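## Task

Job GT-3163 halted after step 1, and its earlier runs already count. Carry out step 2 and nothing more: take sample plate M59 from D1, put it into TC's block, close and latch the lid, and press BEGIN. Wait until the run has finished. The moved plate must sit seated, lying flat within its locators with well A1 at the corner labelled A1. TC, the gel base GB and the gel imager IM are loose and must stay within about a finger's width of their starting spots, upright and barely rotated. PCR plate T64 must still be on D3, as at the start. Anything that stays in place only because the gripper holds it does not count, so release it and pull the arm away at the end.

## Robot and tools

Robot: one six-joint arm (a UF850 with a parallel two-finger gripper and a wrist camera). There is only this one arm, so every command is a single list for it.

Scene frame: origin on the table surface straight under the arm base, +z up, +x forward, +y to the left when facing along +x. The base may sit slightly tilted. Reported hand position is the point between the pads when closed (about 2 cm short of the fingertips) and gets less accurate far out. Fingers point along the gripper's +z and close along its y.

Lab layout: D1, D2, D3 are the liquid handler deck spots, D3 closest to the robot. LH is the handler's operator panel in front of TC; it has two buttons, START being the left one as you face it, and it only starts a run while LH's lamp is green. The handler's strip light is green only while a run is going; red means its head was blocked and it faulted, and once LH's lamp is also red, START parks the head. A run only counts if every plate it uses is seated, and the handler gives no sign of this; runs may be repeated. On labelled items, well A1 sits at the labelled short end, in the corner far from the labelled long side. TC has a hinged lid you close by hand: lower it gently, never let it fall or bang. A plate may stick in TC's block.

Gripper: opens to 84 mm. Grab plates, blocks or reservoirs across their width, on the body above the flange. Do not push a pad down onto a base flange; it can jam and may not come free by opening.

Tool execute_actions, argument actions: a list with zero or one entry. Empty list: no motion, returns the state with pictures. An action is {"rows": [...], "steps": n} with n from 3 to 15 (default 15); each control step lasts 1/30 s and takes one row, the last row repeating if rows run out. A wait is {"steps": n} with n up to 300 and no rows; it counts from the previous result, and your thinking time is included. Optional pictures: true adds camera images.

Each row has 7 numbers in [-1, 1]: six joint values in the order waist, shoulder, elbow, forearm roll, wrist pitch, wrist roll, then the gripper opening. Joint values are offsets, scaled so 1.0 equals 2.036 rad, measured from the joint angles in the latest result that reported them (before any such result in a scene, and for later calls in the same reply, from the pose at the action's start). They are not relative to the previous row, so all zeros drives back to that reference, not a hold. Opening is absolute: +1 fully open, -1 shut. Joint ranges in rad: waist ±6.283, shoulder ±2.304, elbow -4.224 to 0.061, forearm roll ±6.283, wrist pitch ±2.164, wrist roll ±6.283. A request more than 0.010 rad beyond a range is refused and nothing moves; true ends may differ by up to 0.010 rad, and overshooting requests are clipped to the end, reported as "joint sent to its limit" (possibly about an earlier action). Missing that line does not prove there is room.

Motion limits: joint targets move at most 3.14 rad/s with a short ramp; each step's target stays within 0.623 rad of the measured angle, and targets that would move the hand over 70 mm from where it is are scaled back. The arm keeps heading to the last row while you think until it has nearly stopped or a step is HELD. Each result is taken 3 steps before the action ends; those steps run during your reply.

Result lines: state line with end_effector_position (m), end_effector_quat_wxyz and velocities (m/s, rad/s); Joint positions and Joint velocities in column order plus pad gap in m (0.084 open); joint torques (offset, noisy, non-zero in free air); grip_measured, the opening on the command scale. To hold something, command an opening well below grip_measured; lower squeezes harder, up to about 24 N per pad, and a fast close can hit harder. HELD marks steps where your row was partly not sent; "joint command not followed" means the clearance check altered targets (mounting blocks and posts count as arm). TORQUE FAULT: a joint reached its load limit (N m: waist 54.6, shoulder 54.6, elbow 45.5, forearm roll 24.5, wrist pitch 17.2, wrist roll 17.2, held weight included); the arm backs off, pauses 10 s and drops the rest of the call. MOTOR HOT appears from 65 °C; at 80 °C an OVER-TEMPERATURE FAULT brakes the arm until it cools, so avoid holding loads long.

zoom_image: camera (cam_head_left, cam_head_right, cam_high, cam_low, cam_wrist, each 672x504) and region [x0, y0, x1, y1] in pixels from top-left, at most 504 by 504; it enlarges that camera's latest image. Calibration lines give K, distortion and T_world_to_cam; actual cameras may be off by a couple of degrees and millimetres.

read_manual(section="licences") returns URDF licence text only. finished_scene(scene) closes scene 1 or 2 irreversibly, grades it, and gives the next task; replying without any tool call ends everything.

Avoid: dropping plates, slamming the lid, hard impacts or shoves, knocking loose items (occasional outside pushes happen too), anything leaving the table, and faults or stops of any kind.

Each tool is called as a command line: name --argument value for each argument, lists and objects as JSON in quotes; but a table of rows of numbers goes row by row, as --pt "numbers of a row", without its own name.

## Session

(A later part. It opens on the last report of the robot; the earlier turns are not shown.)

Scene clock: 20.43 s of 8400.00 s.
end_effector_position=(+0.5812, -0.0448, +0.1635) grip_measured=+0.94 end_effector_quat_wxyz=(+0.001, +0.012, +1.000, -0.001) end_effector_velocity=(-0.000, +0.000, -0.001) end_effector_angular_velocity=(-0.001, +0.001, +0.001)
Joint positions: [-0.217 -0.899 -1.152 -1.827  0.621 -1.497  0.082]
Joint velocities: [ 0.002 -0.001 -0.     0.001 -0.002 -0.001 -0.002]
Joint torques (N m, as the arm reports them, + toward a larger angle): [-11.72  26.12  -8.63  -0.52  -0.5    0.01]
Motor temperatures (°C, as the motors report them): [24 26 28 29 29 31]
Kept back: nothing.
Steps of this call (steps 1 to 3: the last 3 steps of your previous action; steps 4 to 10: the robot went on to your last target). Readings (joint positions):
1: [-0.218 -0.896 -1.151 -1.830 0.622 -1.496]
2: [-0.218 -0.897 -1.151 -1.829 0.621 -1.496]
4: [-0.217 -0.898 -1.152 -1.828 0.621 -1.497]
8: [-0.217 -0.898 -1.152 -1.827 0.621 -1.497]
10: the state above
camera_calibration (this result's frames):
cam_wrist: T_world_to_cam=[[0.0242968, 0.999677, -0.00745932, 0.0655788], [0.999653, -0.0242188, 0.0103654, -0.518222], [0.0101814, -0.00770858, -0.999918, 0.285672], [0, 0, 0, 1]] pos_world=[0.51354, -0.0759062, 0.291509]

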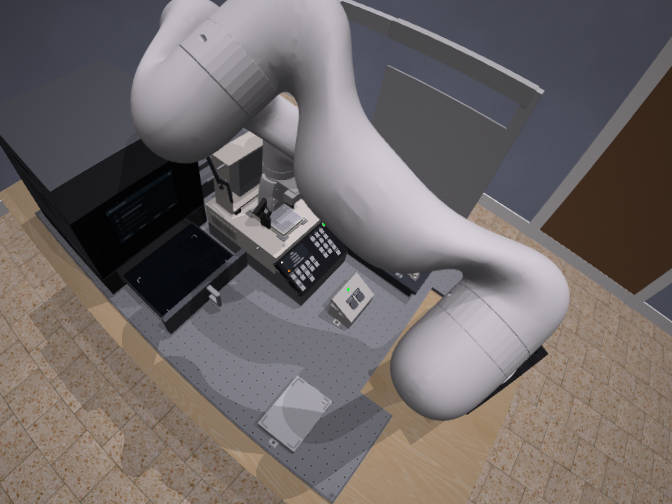

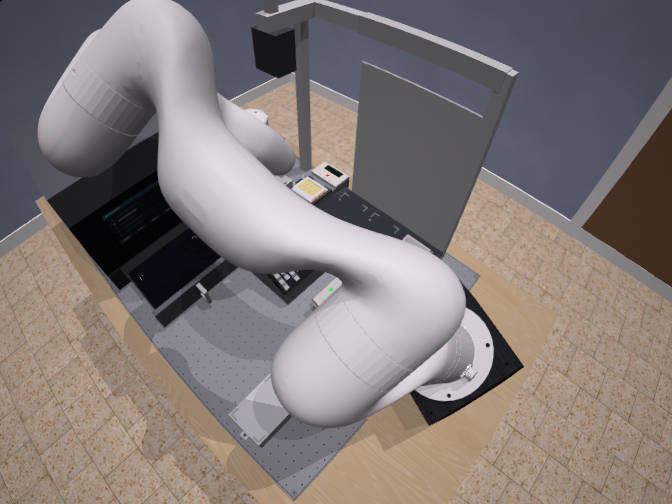

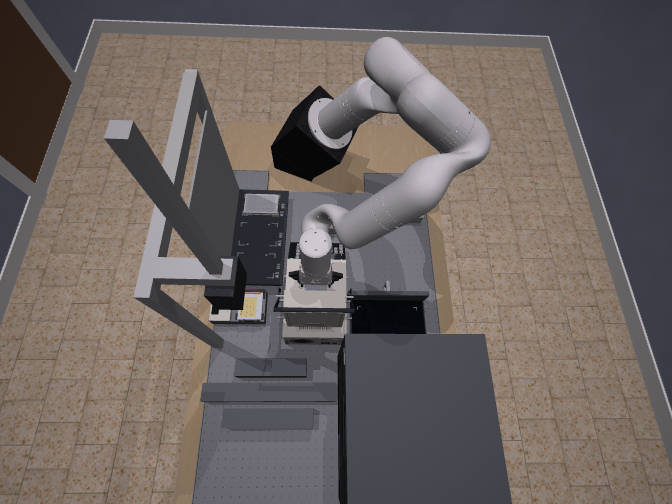

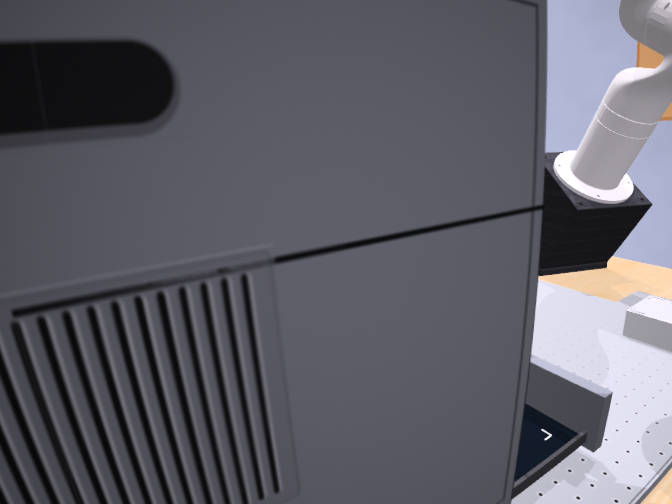

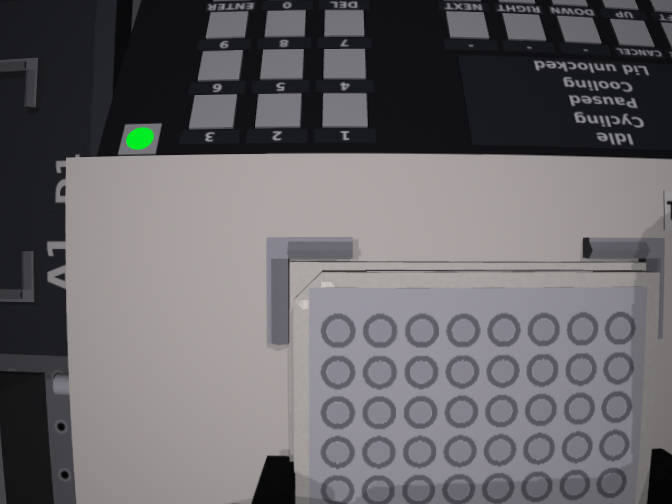

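execute_actions --actions '[{"rows": [[-0.0004,0.0008,0.0003,-0.0009,0.0002,0.0006,0.2],[-0.0004,0.0008,0.0003,-0.0009,0.0002,0.0006,0.6],[-0.0004,0.0008,0.0003,-0.0009,0.0002,0.0006,0.9],[-0.0004,0.0008,0.0003,-0.0009,0.0002,0.0006,1],[-0.0004,0.0008,0.0003,-0.0009,0.0002,0.0006,1],[-0.0004,0.0008,0.0003,-0.0009,0.0002,0.0006,1],[-0.0004,0.0008,0.0003,-0.0009,0.0002,0.0006,1],[-0.0004,0.0008,0.0003,-0.0009,0.0002,0.0006,1],[-0.0009,0.0016,0.0007,-0.0018,0.0005,0.0013,1],[-0.0013,0.0023,0.001,-0.0027,0.0007,0.0019,1],[-0.002,0.0036,0.0016,-0.0043,0.0011,0.003,1],[-0.0027,0.0049,0.0022,-0.0059,0.0015,0.004,1]], "steps": 15}]'

execute_actions --actions '[{"steps": 10}]' --pictures true

Scene clock: 21.10 s of 8400.00 s.
end_effector_position=(+0.5799, -0.0447, +0.1641) grip_measured=+0.99 end_effector_quat_wxyz=(-0.000, +0.012, +1.000, -0.000) end_effector_velocity=(+0.003, -0.000, +0.017) end_effector_angular_velocity=(+0.001, -0.005, +0.002)
Joint positions: [-0.218 -0.897 -1.149 -1.83   0.621 -1.495  0.083]
Joint velocities: [-0.018  0.03   0.009 -0.034  0.01   0.023  0.007]
Joint torques (N m, as the arm reports them, + toward a larger angle): [-21.75  33.25 -10.68  -1.1    0.15  -0.76]
Motor temperatures (°C, as the motors report them): [24 26 28 29 29 31]
Steps of this call (steps 1 to 8: the robot went on to your last target; steps 9 to 20: the first 12 steps of this action). Readings (joint positions):
9: [-0.217 -0.899 -1.152 -1.827 0.620 -1.497]
10: [-0.217 -0.899 -1.152 -1.827 0.621 -1.497]
12: [-0.217 -0.898 -1.152 -1.828 0.620 -1.497]
16: [-0.217 -0.898 -1.151 -1.828 0.620 -1.496]
20: the state above

Scene clock: 21.43 s of 8400.00 s.
end_effector_position=(+0.5810, -0.0447, +0.1686) grip_measured=+1.00 end_effector_quat_wxyz=(+0.001, +0.011, +1.000, -0.000) end_effector_velocity=(+0.001, +0.001, +0.002) end_effector_angular_velocity=(+0.001, -0.000, +0.001)
Joint positions: [-0.222 -0.889 -1.148 -1.839  0.623 -1.49   0.084]
Joint velocities: [-0.001  0.005  0.001 -0.005  0.002  0.003  0.   ]
Joint torques (N m, as the arm reports them, + toward a larger angle): [-19.01  35.36  -9.9   -0.42  -0.42  -0.2 ]
Motor temperatures (°C, as the motors report them): [24 26 28 29 29 31]
Kept back: nothing.
Steps of this call (steps 1 to 3: the last 3 steps of your previous action; steps 4 to 10: the robot went on to your last target). Readings (joint positions):
1: [-0.218 -0.896 -1.149 -1.832 0.621 -1.494]
2: [-0.219 -0.894 -1.149 -1.833 0.622 -1.493]
4: [-0.220 -0.892 -1.148 -1.836 0.623 -1.492]
8: [-0.222 -0.890 -1.148 -1.838 0.623 -1.490]
10: the state above
camera_calibration (this result's frames):
cam_wrist: T_world_to_cam=[[0.0242041, 0.999681, -0.00716193, 0.0655635], [0.999656, -0.0241299, 0.0102725, -0.518101], [0.0100964, -0.00740811, -0.999922, 0.290796], [0, 0, 0, 1]] pos_world=[0.5134, -0.0758901, 0.296565]

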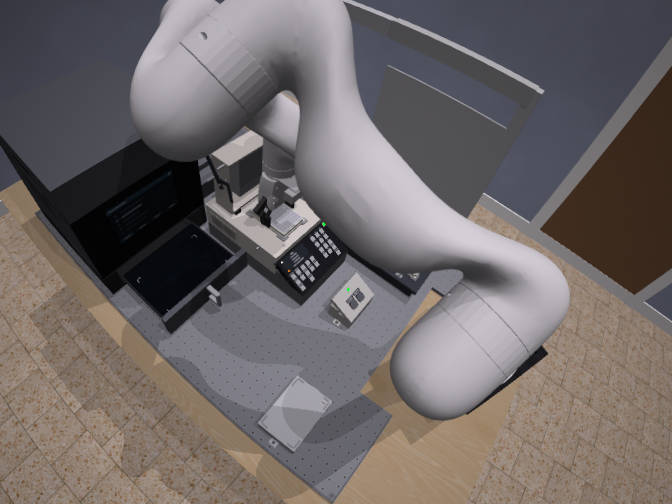

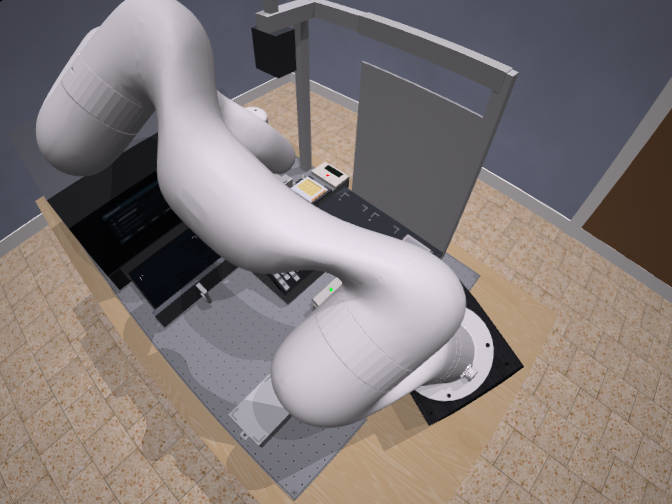

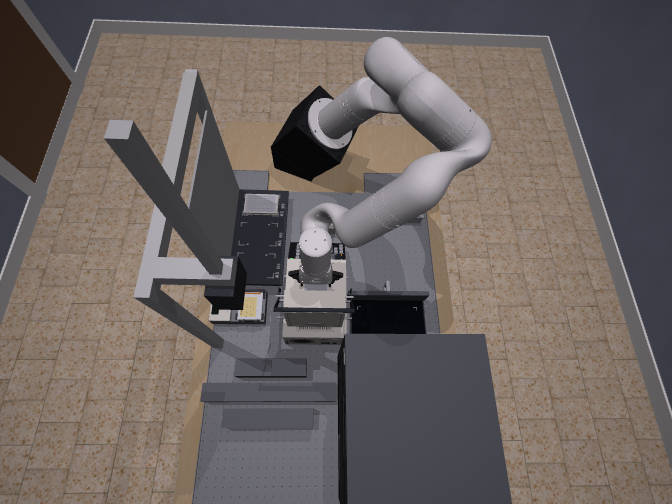

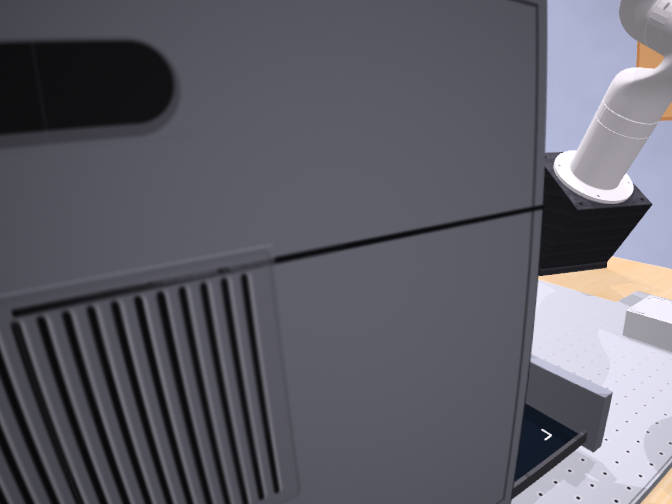

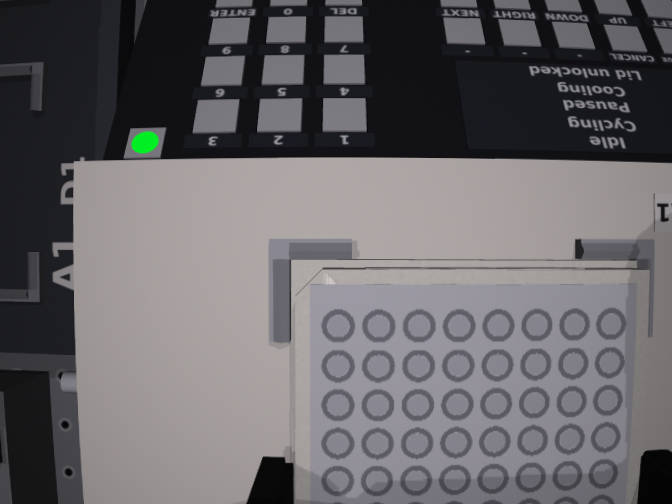

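execute_actions --actions '[{"rows": [[-0.001,0.002,0.001,-0.0024,0.0006,0.0017,1],[-0.003,0.005,0.0024,-0.006,0.0016,0.004,1],[-0.005,0.009,0.004,-0.011,0.003,0.0075,1],[-0.007,0.013,0.006,-0.0155,0.0042,0.011,1],[-0.009,0.017,0.0078,-0.02,0.0054,0.014,1],[-0.011,0.0202,0.0094,-0.0239,0.0064,0.0167,1],[-0.015,0.0243,0.011,-0.030,0.0084,0.019,1],[-0.019,0.0284,0.0125,-0.037,0.0105,0.0215,1],[-0.023,0.0325,0.014,-0.043,0.0125,0.024,1],[-0.027,0.0366,0.0155,-0.05,0.0146,0.026,1],[-0.031,0.0407,0.017,-0.056,0.0166,0.0285,1],[-0.035,0.0448,0.0185,-0.063,0.0187,0.031,1],[-0.0395,0.0488,0.0201,-0.0693,0.0207,0.033,1]], "steps": 15}]'

zoom_image --camera "cam_high" --region '[260, 270, 380, 360]'

zoom_image --camera "cam_head_left" --region '[180, 120, 340, 260]'

Scene clock: 23.63 s of 8400.00 s.
end_effector_position=(+0.5793, -0.0468, +0.1973) grip_measured=+1.00 end_effector_quat_wxyz=(+0.001, +0.010, +1.000, +0.000) end_effector_velocity=(-0.013, -0.029, +0.145) end_effector_angular_velocity=(+0.003, -0.003, +0.038)
Joint positions: [-0.255 -0.839 -1.126 -1.903  0.642 -1.452  0.084]
Joint velocities: [-0.197  0.225  0.088 -0.331  0.1    0.143  0.   ]
Joint torques (N m, as the arm reports them, + toward a larger angle): [-22.82  32.34  -8.05  -2.05  -0.07  -0.25]
Motor temperatures (°C, as the motors report them): [24 26 28 29 29 31]
Steps of this call (steps 1 to 15: the robot went on to your last target; steps 16 to 54: nothing new was sent; steps 55 to 66: the first 12 steps of this action). Readings (joint positions):
55: [-0.222 -0.889 -1.148 -1.839 0.624 -1.489]
56: [-0.222 -0.888 -1.147 -1.840 0.624 -1.489]
58: [-0.224 -0.885 -1.146 -1.843 0.625 -1.486]
62: [-0.234 -0.867 -1.137 -1.865 0.631 -1.471]
66: the state above

Region (260, 270, 380, 360) of cam_high's 672x504 image, scaled by 4.200, with more detail than that image has; it fills the top 378 rows of this view, and the rest is white.

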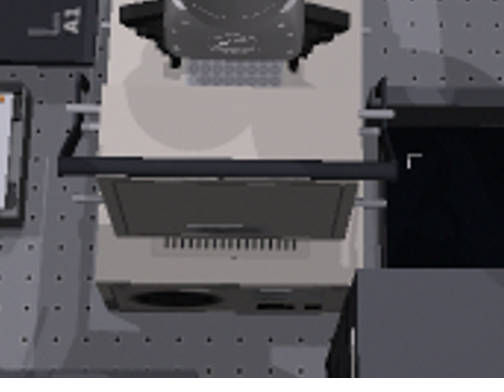

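Region (180, 120, 340, 260) of cam_head_left's 672x504 image, scaled by 3.150, with more detail than that image has; it fills the top 441 rows of this view, and the rest is white.

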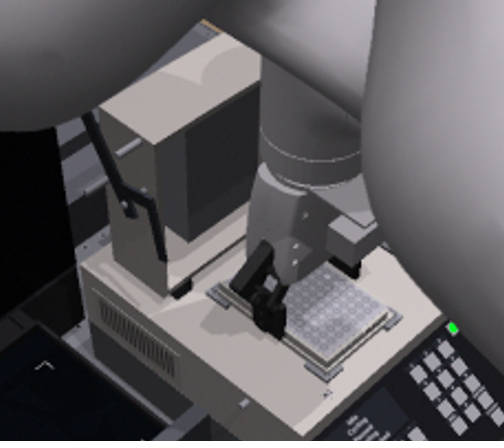

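execute_actions --actions '[]'

Scene clock: 26.17 s of 8400.00 s.
end_effector_position=(+0.5747, -0.0547, +0.2304) grip_measured=+1.00 end_effector_quat_wxyz=(+0.000, +0.005, +1.000, +0.000) end_effector_velocity=(-0.000, -0.000, -0.000) end_effector_angular_velocity=(-0.000, +0.000, -0.001)
Joint positions: [-0.302 -0.79  -1.107 -1.98   0.666 -1.423  0.084]
Joint velocities: [-0. -0.  0. -0. -0.  0. -0.]
Joint torques (N m, as the arm reports them, + toward a larger angle): [-18.55  31.09 -11.51  -1.83  -0.17   0.  ]
Motor temperatures (°C, as the motors report them): [24 26 28 29 29 31]
Kept back: nothing.
Steps of this call (steps 1 to 3: the last 3 steps of your previous action; steps 4 to 30: the robot went on to your last target; steps 31 to 76: nothing new was sent). Readings (joint positions):
1: [-0.262 -0.832 -1.123 -1.914 0.645 -1.448]
2: [-0.269 -0.824 -1.120 -1.926 0.649 -1.443]
4: [-0.283 -0.810 -1.115 -1.948 0.656 -1.435]
8: [-0.297 -0.796 -1.109 -1.970 0.662 -1.426]
76: the state above
The arm was judged still, so your last target was given up. Only a new action makes it travel on or press farther. Fingers that are still opening or closing keep moving.
camera_calibration (this result's frames):
cam_wrist: T_world_to_cam=[[0.0117525, 0.999913, -0.00601579, 0.0830233], [0.999884, -0.0116937, 0.00971097, -0.512012], [0.00963977, -0.00612922, -0.999935, 0.352967], [0, 0, 0, 1]] pos_world=[0.507574, -0.08684, 0.358415]

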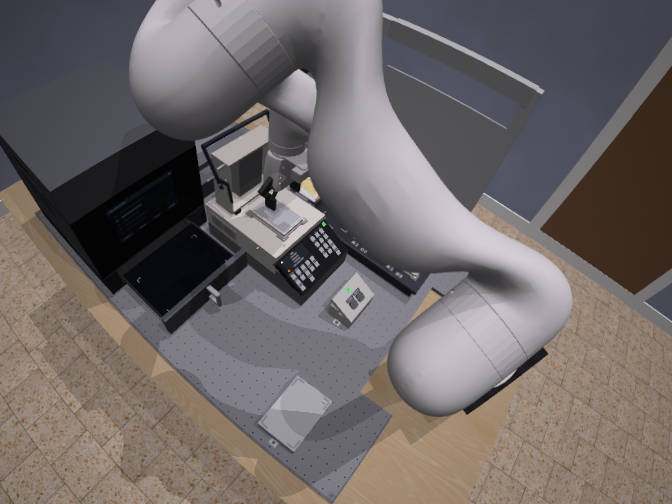

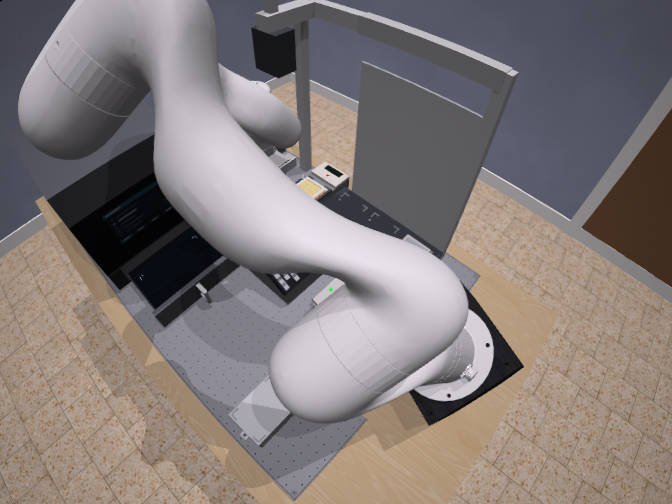

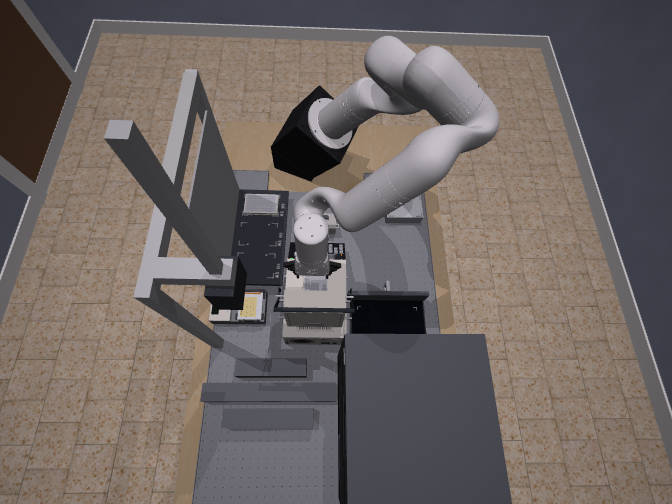

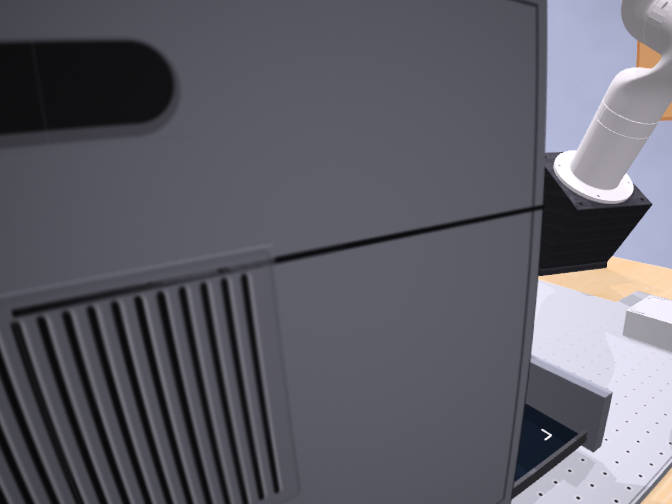

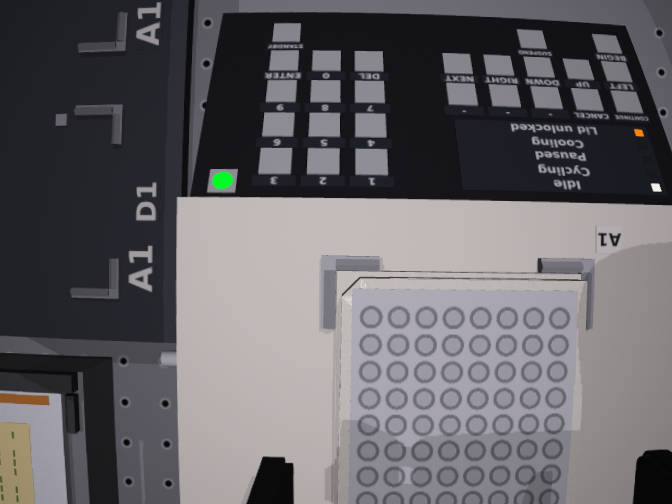

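execute_actions --actions '[{"rows": [[0.004,0.006,0.002,0,0,-0.01,1],[0.012,0.016,0.006,0,0,-0.03,1],[0.024,0.03,0.012,0,0,-0.055,1],[0.04,0.045,0.018,0,0,-0.085,1],[0.058,0.06,0.025,0,0,-0.115,0.8],[0.076,0.073,0.032,0,0,-0.145,0.8],[0.094,0.085,0.039,0,0,-0.175,0.7],[0.112,0.096,0.046,0,0,-0.205,0.7],[0.13,0.107,0.053,0,0,-0.235,0.6],[0.148,0.117,0.06,0,0,-0.265,0.6],[0.166,0.127,0.067,0,0,-0.295,0.5],[0.184,0.137,0.074,0,0,-0.325,0.5],[0.202,0.147,0.08,0,0,-0.355,0.4],[0.22,0.157,0.087,0,0,-0.385,0.4],[0.24,0.167,0.094,0,0,-0.415,0.3]], "steps": 15}]'

zoom_image --camera "cam_head_left" --region '[190, 100, 330, 260]'

Scene clock: 26.83 s of 8400.00 s.
end_effector_position=(+0.5861, +0.0272, +0.2317) grip_measured=+0.59 end_effector_quat_wxyz=(-0.007, -0.173, +0.985, +0.007) end_effector_velocity=(-0.012, +0.315, -0.040) end_effector_angular_velocity=(+0.093, +0.131, +1.336)
Joint positions: [-0.182 -0.68  -1.057 -1.98   0.666 -1.649  0.068]
Joint velocities: [ 0.494  0.344  0.198  0.001 -0.    -0.848 -0.051]
Joint torques (N m, as the arm reports them, + toward a larger angle): [-18.6   31.37 -10.89  -0.16  -0.39  -0.25]
Motor temperatures (°C, as the motors report them): [24 26 29 29 29 31]
Steps of this call (steps 1 to 8: nothing new was sent; steps 9 to 20: the first 12 steps of this action). Readings (joint positions):
9: [-0.302 -0.790 -1.107 -1.980 0.666 -1.423]
10: [-0.302 -0.789 -1.106 -1.980 0.665 -1.425]
12: [-0.295 -0.781 -1.103 -1.980 0.665 -1.441]
16: [-0.248 -0.731 -1.083 -1.980 0.665 -1.535]
20: the state above

Region (190, 100, 330, 260) of cam_head_left's 672x504 image, scaled by 3.150, with more detail than that image has; it fills the left 441 columns of this view, and the rest is white.

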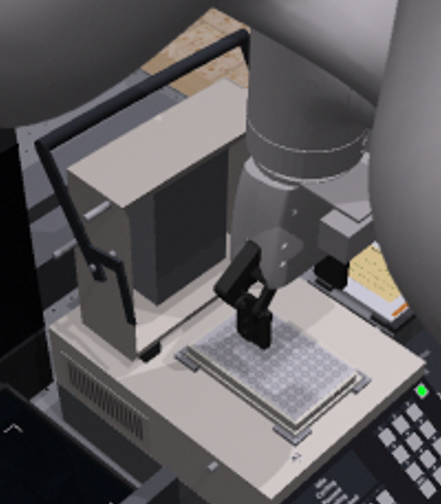

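execute_actions --actions '[{"rows": [[0.19,0.12,0.075,0,0,-0.2,0.2],[0.21,0.13,0.082,0,0,-0.22,0.2],[0.23,0.14,0.089,0,0,-0.24,0.2],[0.25,0.15,0.096,0,0,-0.26,0.2],[0.27,0.16,0.103,0,0,-0.28,0.2],[0.29,0.17,0.11,0,0,-0.3,0.2],[0.31,0.18,0.117,0,0,-0.32,0.2],[0.33,0.19,0.124,0,0,-0.34,0.2],[0.35,0.198,0.13,0,0,-0.36,0.2],[0.37,0.205,0.136,0,0,-0.38,0.2],[0.385,0.2117,0.1415,0,-0.05,-0.4,0.2]], "steps": 15}]'

Scene clock: 28.93 s of 8400.00 s.
end_effector_position=(+0.4748, +0.3188, +0.1946) grip_measured=+0.19 end_effector_quat_wxyz=(-0.057, -0.654, +0.748, +0.099) end_effector_velocity=(-0.202, +0.246, -0.038) end_effector_angular_velocity=(+0.164, +0.128, +1.027)
Joint positions: [ 0.34  -0.37  -0.858 -1.98   0.663 -2.245  0.052]
Joint velocities: [ 0.61   0.284  0.21  -0.    -0.136 -0.491 -0.   ]
Joint torques (N m, as the arm reports them, + toward a larger angle): [-9.75 30.17 -8.1  -1.67 -0.46 -0.38]
Motor temperatures (°C, as the motors report them): [24 26 29 29 29 31]
Steps of this call (steps 1 to 3: the last 3 steps of your previous action; steps 4 to 45: the robot went on to your last target; steps 46 to 51: nothing new was sent; steps 52 to 63: the first 12 steps of this action). Readings (joint positions):
52: [0.186 -0.450 -0.915 -1.980 0.666 -2.267]
53: [0.186 -0.450 -0.915 -1.980 0.666 -2.263]
55: [0.192 -0.446 -0.912 -1.980 0.665 -2.227]
59: [0.262 -0.408 -0.886 -1.980 0.666 -2.192]
63: the state above

execute_actions --actions '[{"rows": [[0.09,0.045,0.03,0.01,-0.06,-0.1,0.2],[0.1,0.048,0.033,0.02,-0.09,-0.12,0.2],[0.103,0.049,0.033,0.03,-0.12,-0.14,0.2],[0.103,0.049,0.033,0.045,-0.15,-0.16,0.2],[0.103,0.049,0.033,0.06,-0.18,-0.18,0.2],[0.103,0.049,0.033,0.075,-0.21,-0.2,0.2],[0.103,0.049,0.033,0.09,-0.24,-0.22,0.2],[0.103,0.049,0.033,0.105,-0.27,-0.24,0.2],[0.103,0.049,0.033,0.12,-0.3,-0.26,0.2],[0.103,0.049,0.033,0.135,-0.33,-0.28,0.2],[0.103,0.049,0.033,0.15,-0.36,-0.3,0.2],[0.103,0.049,0.033,0.17,-0.39,-0.32,0.2],[0.103,0.049,0.033,0.19,-0.42,-0.34,0.2],[0.103,0.049,0.033,0.21,-0.45,-0.36,0.2],[0.103,0.049,0.033,0.3,-0.6,-0.45,0.2]], "steps": 15}]'

Scene clock: 29.53 s of 8400.00 s.
end_effector_position=(+0.4832, +0.3508, +0.1813) grip_measured=+0.19 end_effector_quat_wxyz=(+0.038, +0.813, -0.578, +0.062) end_effector_velocity=(+0.295, -0.206, +0.047) end_effector_angular_velocity=(-0.907, -1.178, +0.419)
Joint positions: [ 0.548 -0.271 -0.791 -1.824  0.237 -2.651  0.052]
Joint velocities: [ 0.016  0.009  0.001  0.736 -1.508 -1.01  -0.   ]
Joint torques (N m, as the arm reports them, + toward a larger angle): [-9.12 28.27 -8.5  -1.61 -0.43  0.  ]
Motor temperatures (°C, as the motors report them): [24 26 29 29 29 31]
Steps of this call (steps 1 to 3: the last 3 steps of your previous action; steps 4 to 6: the robot went on to your last target; steps 7 to 18: the first 12 steps of this action). Readings (joint positions):
7: [0.495 -0.298 -0.805 -1.979 0.606 -2.374]
8: [0.515 -0.289 -0.799 -1.978 0.596 -2.392]
10: [0.532 -0.280 -0.794 -1.968 0.563 -2.426]
14: [0.544 -0.274 -0.792 -1.915 0.430 -2.521]
18: the state above

execute_actions --actions '[{"rows": [[0,0,0,0.22,-0.4,-0.25,0.2],[0,0,0,0.235,-0.43,-0.265,0.2],[0,0,0,0.25,-0.46,-0.28,0.2],[0,0,0,0.265,-0.49,-0.295,0.2],[0,0,0,0.28,-0.52,-0.31,0.2],[0,0,0,0.295,-0.55,-0.325,0.2],[0,0,0,0.31,-0.58,-0.34,0.2],[0,0,0,0.325,-0.61,-0.355,0.2],[0,0,0,0.34,-0.64,-0.37,0.2],[0,0,0,0.355,-0.67,-0.385,0.2],[0,0,0,0.37,-0.7,-0.4,0.2],[0,0,0,0.385,-0.73,-0.415,0.2],[0,0,0,0.4,-0.76,-0.43,0.2],[0,0,0,0.415,-0.78,-0.45,0.2],[0,0,0,0.432,-0.803,-0.4666,0.2]], "steps": 15}]'

Scene clock: 30.20 s of 8400.00 s.
end_effector_position=(+0.5534, +0.1837, +0.3104) grip_measured=+0.19 end_effector_quat_wxyz=(+0.275, +0.699, -0.492, +0.441) end_effector_velocity=(-0.093, -0.200, +0.284) end_effector_angular_velocity=(-1.393, -0.067, -0.507)
Joint positions: [ 0.548 -0.271 -0.791 -1.299 -0.734 -3.234  0.052]
Joint velocities: [-0.002 -0.001 -0.001  0.702 -1.393 -0.715  0.   ]
Joint torques (N m, as the arm reports them, + toward a larger angle): [-8.67 28.44 -8.14 -0.86 -1.52 -0.2 ]
Motor temperatures (°C, as the motors report them): [24 26 29 29 29 31]
Steps of this call (steps 1 to 3: the last 3 steps of your previous action; steps 4 to 8: the robot went on to your last target; steps 9 to 20: the first 12 steps of this action). Readings (joint positions):
9: [0.549 -0.271 -0.791 -1.570 -0.210 -2.946]
10: [0.549 -0.271 -0.791 -1.543 -0.259 -2.976]
12: [0.549 -0.271 -0.791 -1.491 -0.355 -3.032]
16: [0.548 -0.271 -0.791 -1.393 -0.546 -3.136]
20: the state above

execute_actions --actions '[{"rows": [[0,-0.003,-0.004,0.1741,-0.3259,-0.1803,0.2],[-0.001,-0.008,-0.011,0.1741,-0.3259,-0.1803,0.2],[-0.001,-0.015,-0.021,0.1741,-0.3259,-0.1803,0.2],[-0.002,-0.024,-0.034,0.1741,-0.3259,-0.1803,0.2],[-0.003,-0.035,-0.049,0.1741,-0.3259,-0.1803,0.2],[-0.004,-0.047,-0.066,0.1741,-0.3259,-0.1803,0.2],[-0.005,-0.06,-0.084,0.1741,-0.3259,-0.1803,0.2],[-0.006,-0.073,-0.103,0.1741,-0.3259,-0.1803,0.2],[-0.007,-0.086,-0.121,0.1741,-0.3259,-0.1803,0.2],[-0.008,-0.099,-0.139,0.1741,-0.3259,-0.1803,0.2],[-0.009,-0.112,-0.158,0.1741,-0.3259,-0.1803,0.2],[-0.0105,-0.125,-0.176,0.1741,-0.3259,-0.1803,0.2],[-0.0116,-0.138,-0.194,0.1741,-0.3259,-0.1803,0.2],[-0.0127,-0.151,-0.213,0.1741,-0.3259,-0.1803,0.2],[-0.0244,-0.291,-0.4098,0.1741,-0.3259,-0.1803,0.2]], "steps": 15}]'

execute_actions --actions '[{"steps": 40}]' --pictures true

Scene clock: 30.87 s of 8400.00 s.
end_effector_position=(+0.5128, +0.1561, +0.4215) grip_measured=+0.19 end_effector_quat_wxyz=(+0.567, +0.513, -0.444, +0.467) end_effector_velocity=(+0.259, +0.079, -0.134) end_effector_angular_velocity=(+0.037, -0.189, -0.031)
Joint positions: [ 0.539 -0.387 -0.954 -0.951 -1.387 -3.594  0.052]
Joint velocities: [-0.052 -0.647 -0.91   0.056 -0.104 -0.059  0.   ]
Joint torques (N m, as the arm reports them, + toward a larger angle): [-9.44 32.02 -8.54 -1.89 -1.   -0.07]
Motor temperatures (°C, as the motors report them): [24 26 29 29 29 31]
Steps of this call (steps 1 to 3: the last 3 steps of your previous action; steps 4 to 8: the robot went on to your last target; steps 9 to 20: the first 12 steps of this action). Readings (joint positions):
9: [0.548 -0.271 -0.791 -1.083 -1.145 -3.457]
10: [0.548 -0.271 -0.792 -1.059 -1.189 -3.482]
12: [0.548 -0.274 -0.795 -1.014 -1.269 -3.528]
16: [0.545 -0.313 -0.850 -0.965 -1.359 -3.579]
20: the state above

Scene clock: 32.20 s of 8400.00 s.
end_effector_position=(+0.6899, +0.1803, +0.3007) grip_measured=+0.19 end_effector_quat_wxyz=(+0.500, +0.499, -0.500, +0.500) end_effector_velocity=(+0.000, -0.000, -0.001) end_effector_angular_velocity=(+0.001, -0.001, -0.000)
Joint positions: [ 0.498 -0.864 -1.626 -0.944 -1.398 -3.601  0.052]
Joint velocities: [-0.    -0.001 -0.002  0.     0.001  0.    -0.   ]
Joint torques (N m, as the arm reports them, + toward a larger angle): [-14.85  41.32 -11.58  -2.62  -1.32   0.11]
Motor temperatures (°C, as the motors report them): [24 26 29 29 29 31]
Kept back: nothing.
Steps of this call (steps 1 to 3: the last 3 steps of your previous action; steps 4 to 40: the robot went on to your last target). Readings (joint positions):
1: [0.537 -0.409 -0.985 -0.949 -1.390 -3.596]
2: [0.535 -0.431 -1.017 -0.948 -1.392 -3.597]
4: [0.531 -0.476 -1.079 -0.947 -1.394 -3.598]
8: [0.524 -0.564 -1.204 -0.946 -1.395 -3.599]
40: the state above
camera_calibration (this result's frames):
cam_wrist: T_world_to_cam=[[-0.999978, -0.00590853, -0.002854, 0.725514], [0.00280507, 0.0082733, -0.999962, 0.36279], [0.00593191, -0.999948, -0.00825655, 0.307103], [0, 0, 0, 1]] pos_world=[0.722659, 0.308372, 0.367382]

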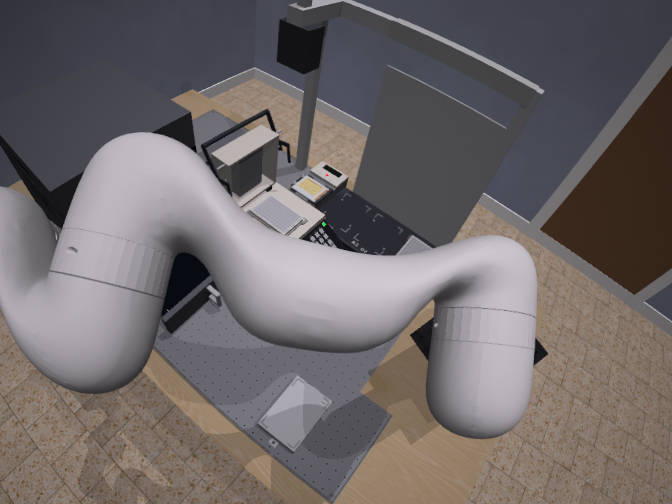

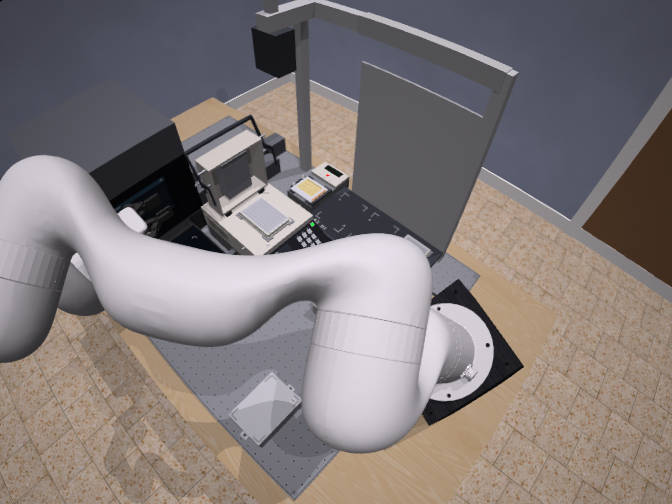

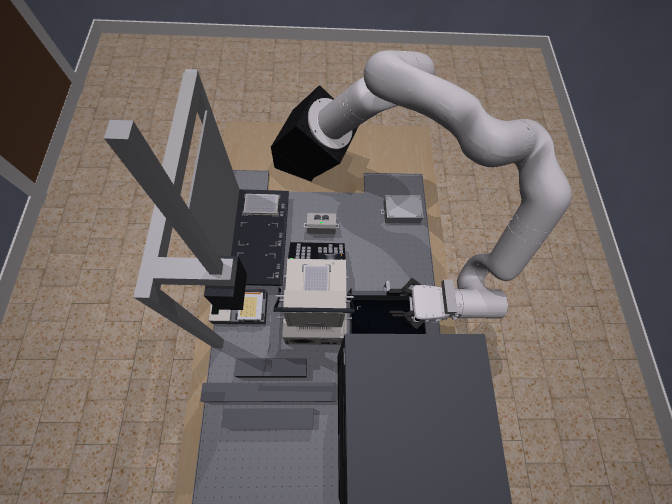

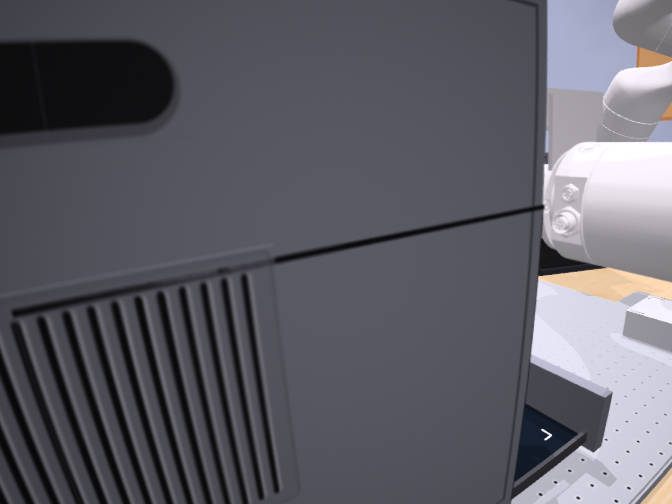

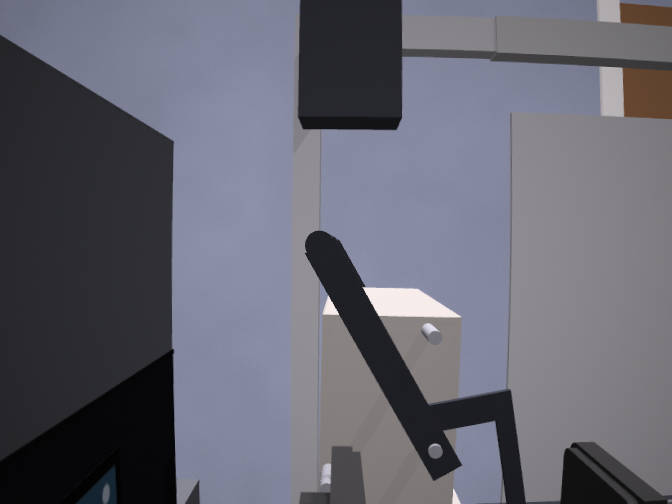

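zoom_image --camera "cam_head_right" --region '[170, 100, 330, 260]'

Region (170, 100, 330, 260) of cam_head_right's 672x504 image, scaled by 3.150, with more detail than that image has.

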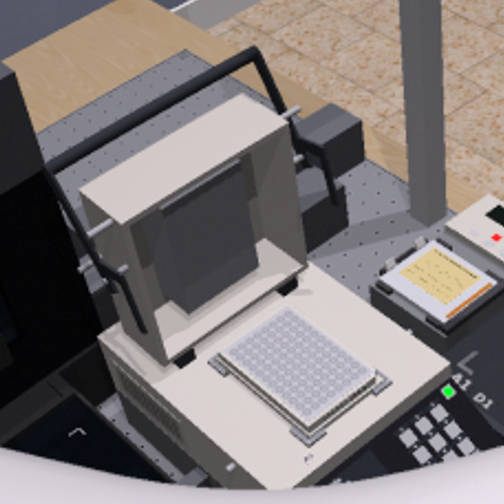

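execute_actions --actions '[{"rows": [[-0.003,0.0015,0.0006,-0.0013,0.001,-0.008,0.2],[-0.0075,0.004,0.0015,-0.003,0.0025,-0.02,0.2],[-0.013,0.0066,0.0026,-0.006,0.0044,-0.035,0.2],[-0.02,0.01,0.004,-0.0086,0.0066,-0.052,0.2],[-0.0265,0.013,0.005,-0.0115,0.009,-0.07,0.2],[-0.033,0.0165,0.0064,-0.0143,0.011,-0.087,0.2],[-0.04,0.02,0.0077,-0.017,0.013,-0.105,0.2],[-0.046,0.023,0.009,-0.02,0.0155,-0.122,0.2],[-0.053,0.0265,0.01,-0.023,0.0177,-0.14,0.2],[-0.059,0.0295,0.0114,-0.0255,0.0197,-0.155,0.2],[-0.0635,0.0318,0.0123,-0.0275,0.0212,-0.167,0.2],[-0.0662,0.0331,0.0128,-0.0287,0.0221,-0.1744,0.2]], "steps": 15}]'

execute_actions --actions '[{"steps": 18}]' --pictures true

Scene clock: 36.53 s of 8400.00 s.
end_effector_position=(+0.7091, +0.1475, +0.3399) grip_measured=+0.19 end_effector_quat_wxyz=(+0.537, +0.531, -0.467, +0.459) end_effector_velocity=(+0.081, -0.156, +0.190) end_effector_angular_velocity=(+0.007, +0.663, -0.058)
Joint positions: [ 0.424 -0.826 -1.611 -0.976 -1.373 -3.797  0.052]
Joint velocities: [-0.352  0.176  0.066 -0.152  0.114 -0.909  0.   ]
Joint torques (N m, as the arm reports them, + toward a larger angle): [-18.48  40.38 -12.01  -0.69  -1.3   -0.15]
Motor temperatures (°C, as the motors report them): [24 27 29 29 29 31]
Steps of this call (steps 1 to 15: the robot went on to your last target; steps 16 to 90: nothing new was sent; then 0.93 s passed at rest; steps 91 to 102: the first 12 steps of this action). Readings (joint positions):
91: [0.498 -0.864 -1.626 -0.944 -1.398 -3.601]
92: [0.498 -0.863 -1.625 -0.944 -1.398 -3.602]
94: [0.494 -0.861 -1.624 -0.946 -1.396 -3.614]
98: [0.467 -0.848 -1.619 -0.958 -1.387 -3.684]
102: the state above

Scene clock: 37.13 s of 8400.00 s.
end_effector_position=(+0.7214, +0.1208, +0.3725) grip_measured=+0.19 end_effector_quat_wxyz=(+0.565, +0.556, -0.437, +0.425) end_effector_velocity=(+0.001, -0.001, +0.002) end_effector_angular_velocity=(-0.000, +0.004, +0.000)
Joint positions: [ 0.364 -0.796 -1.599 -1.003 -1.353 -3.955  0.052]
Joint velocities: [-0.002  0.002  0.    -0.001  0.001 -0.006  0.   ]
Joint torques (N m, as the arm reports them, + toward a larger angle): [-20.11  41.07 -11.86  -1.98  -1.33  -0.19]
Motor temperatures (°C, as the motors report them): [24 27 29 29 29 31]
Kept back: nothing.
Steps of this call (steps 1 to 3: the last 3 steps of your previous action; steps 4 to 18: the robot went on to your last target). Readings (joint positions):
1: [0.412 -0.820 -1.609 -0.982 -1.369 -3.827]
2: [0.401 -0.815 -1.607 -0.986 -1.366 -3.855]
4: [0.384 -0.806 -1.604 -0.994 -1.360 -3.899]
8: [0.370 -0.799 -1.601 -1.000 -1.355 -3.939]
18: the state above
camera_calibration (this result's frames):
cam_wrist: T_world_to_cam=[[-0.966588, 0.015374, 0.255875, 0.633865], [-0.255664, 0.014449, -0.966658, 0.608304], [-0.0185586, -0.999777, -0.0100356, 0.26636], [0, 0, 0, 1]] pos_world=[0.773151, 0.247767, 0.428505]

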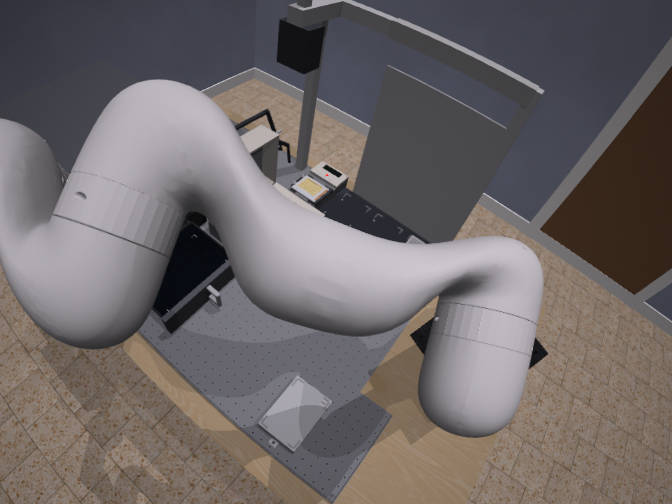

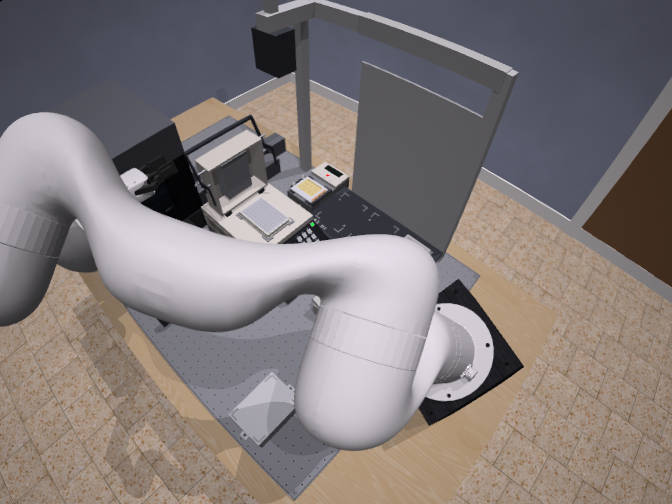

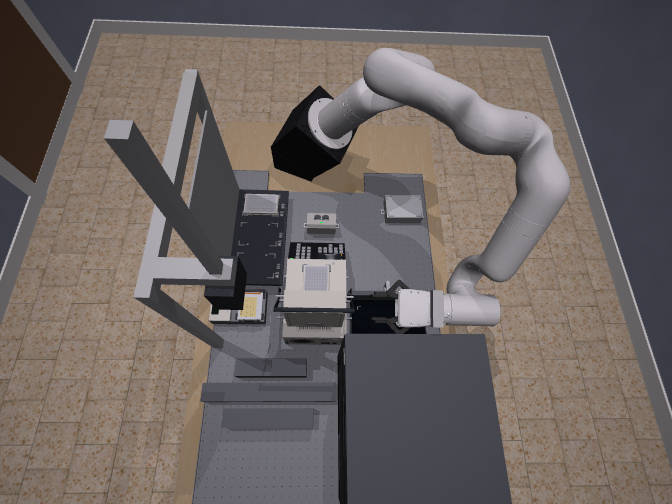

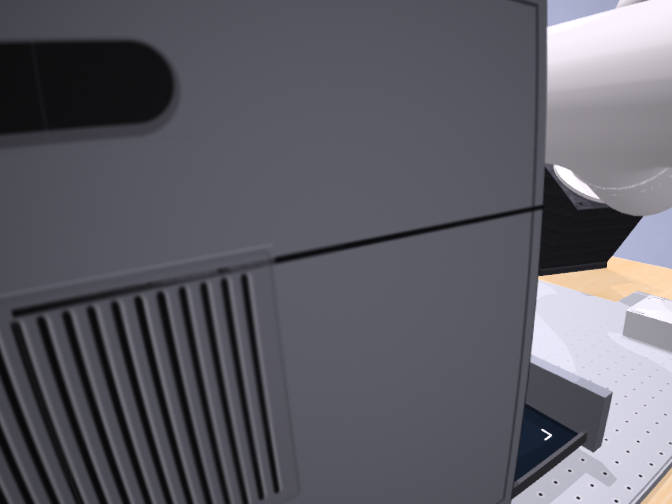

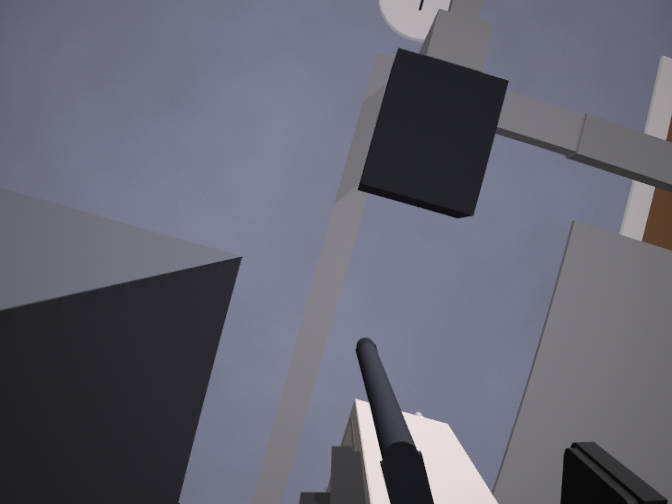

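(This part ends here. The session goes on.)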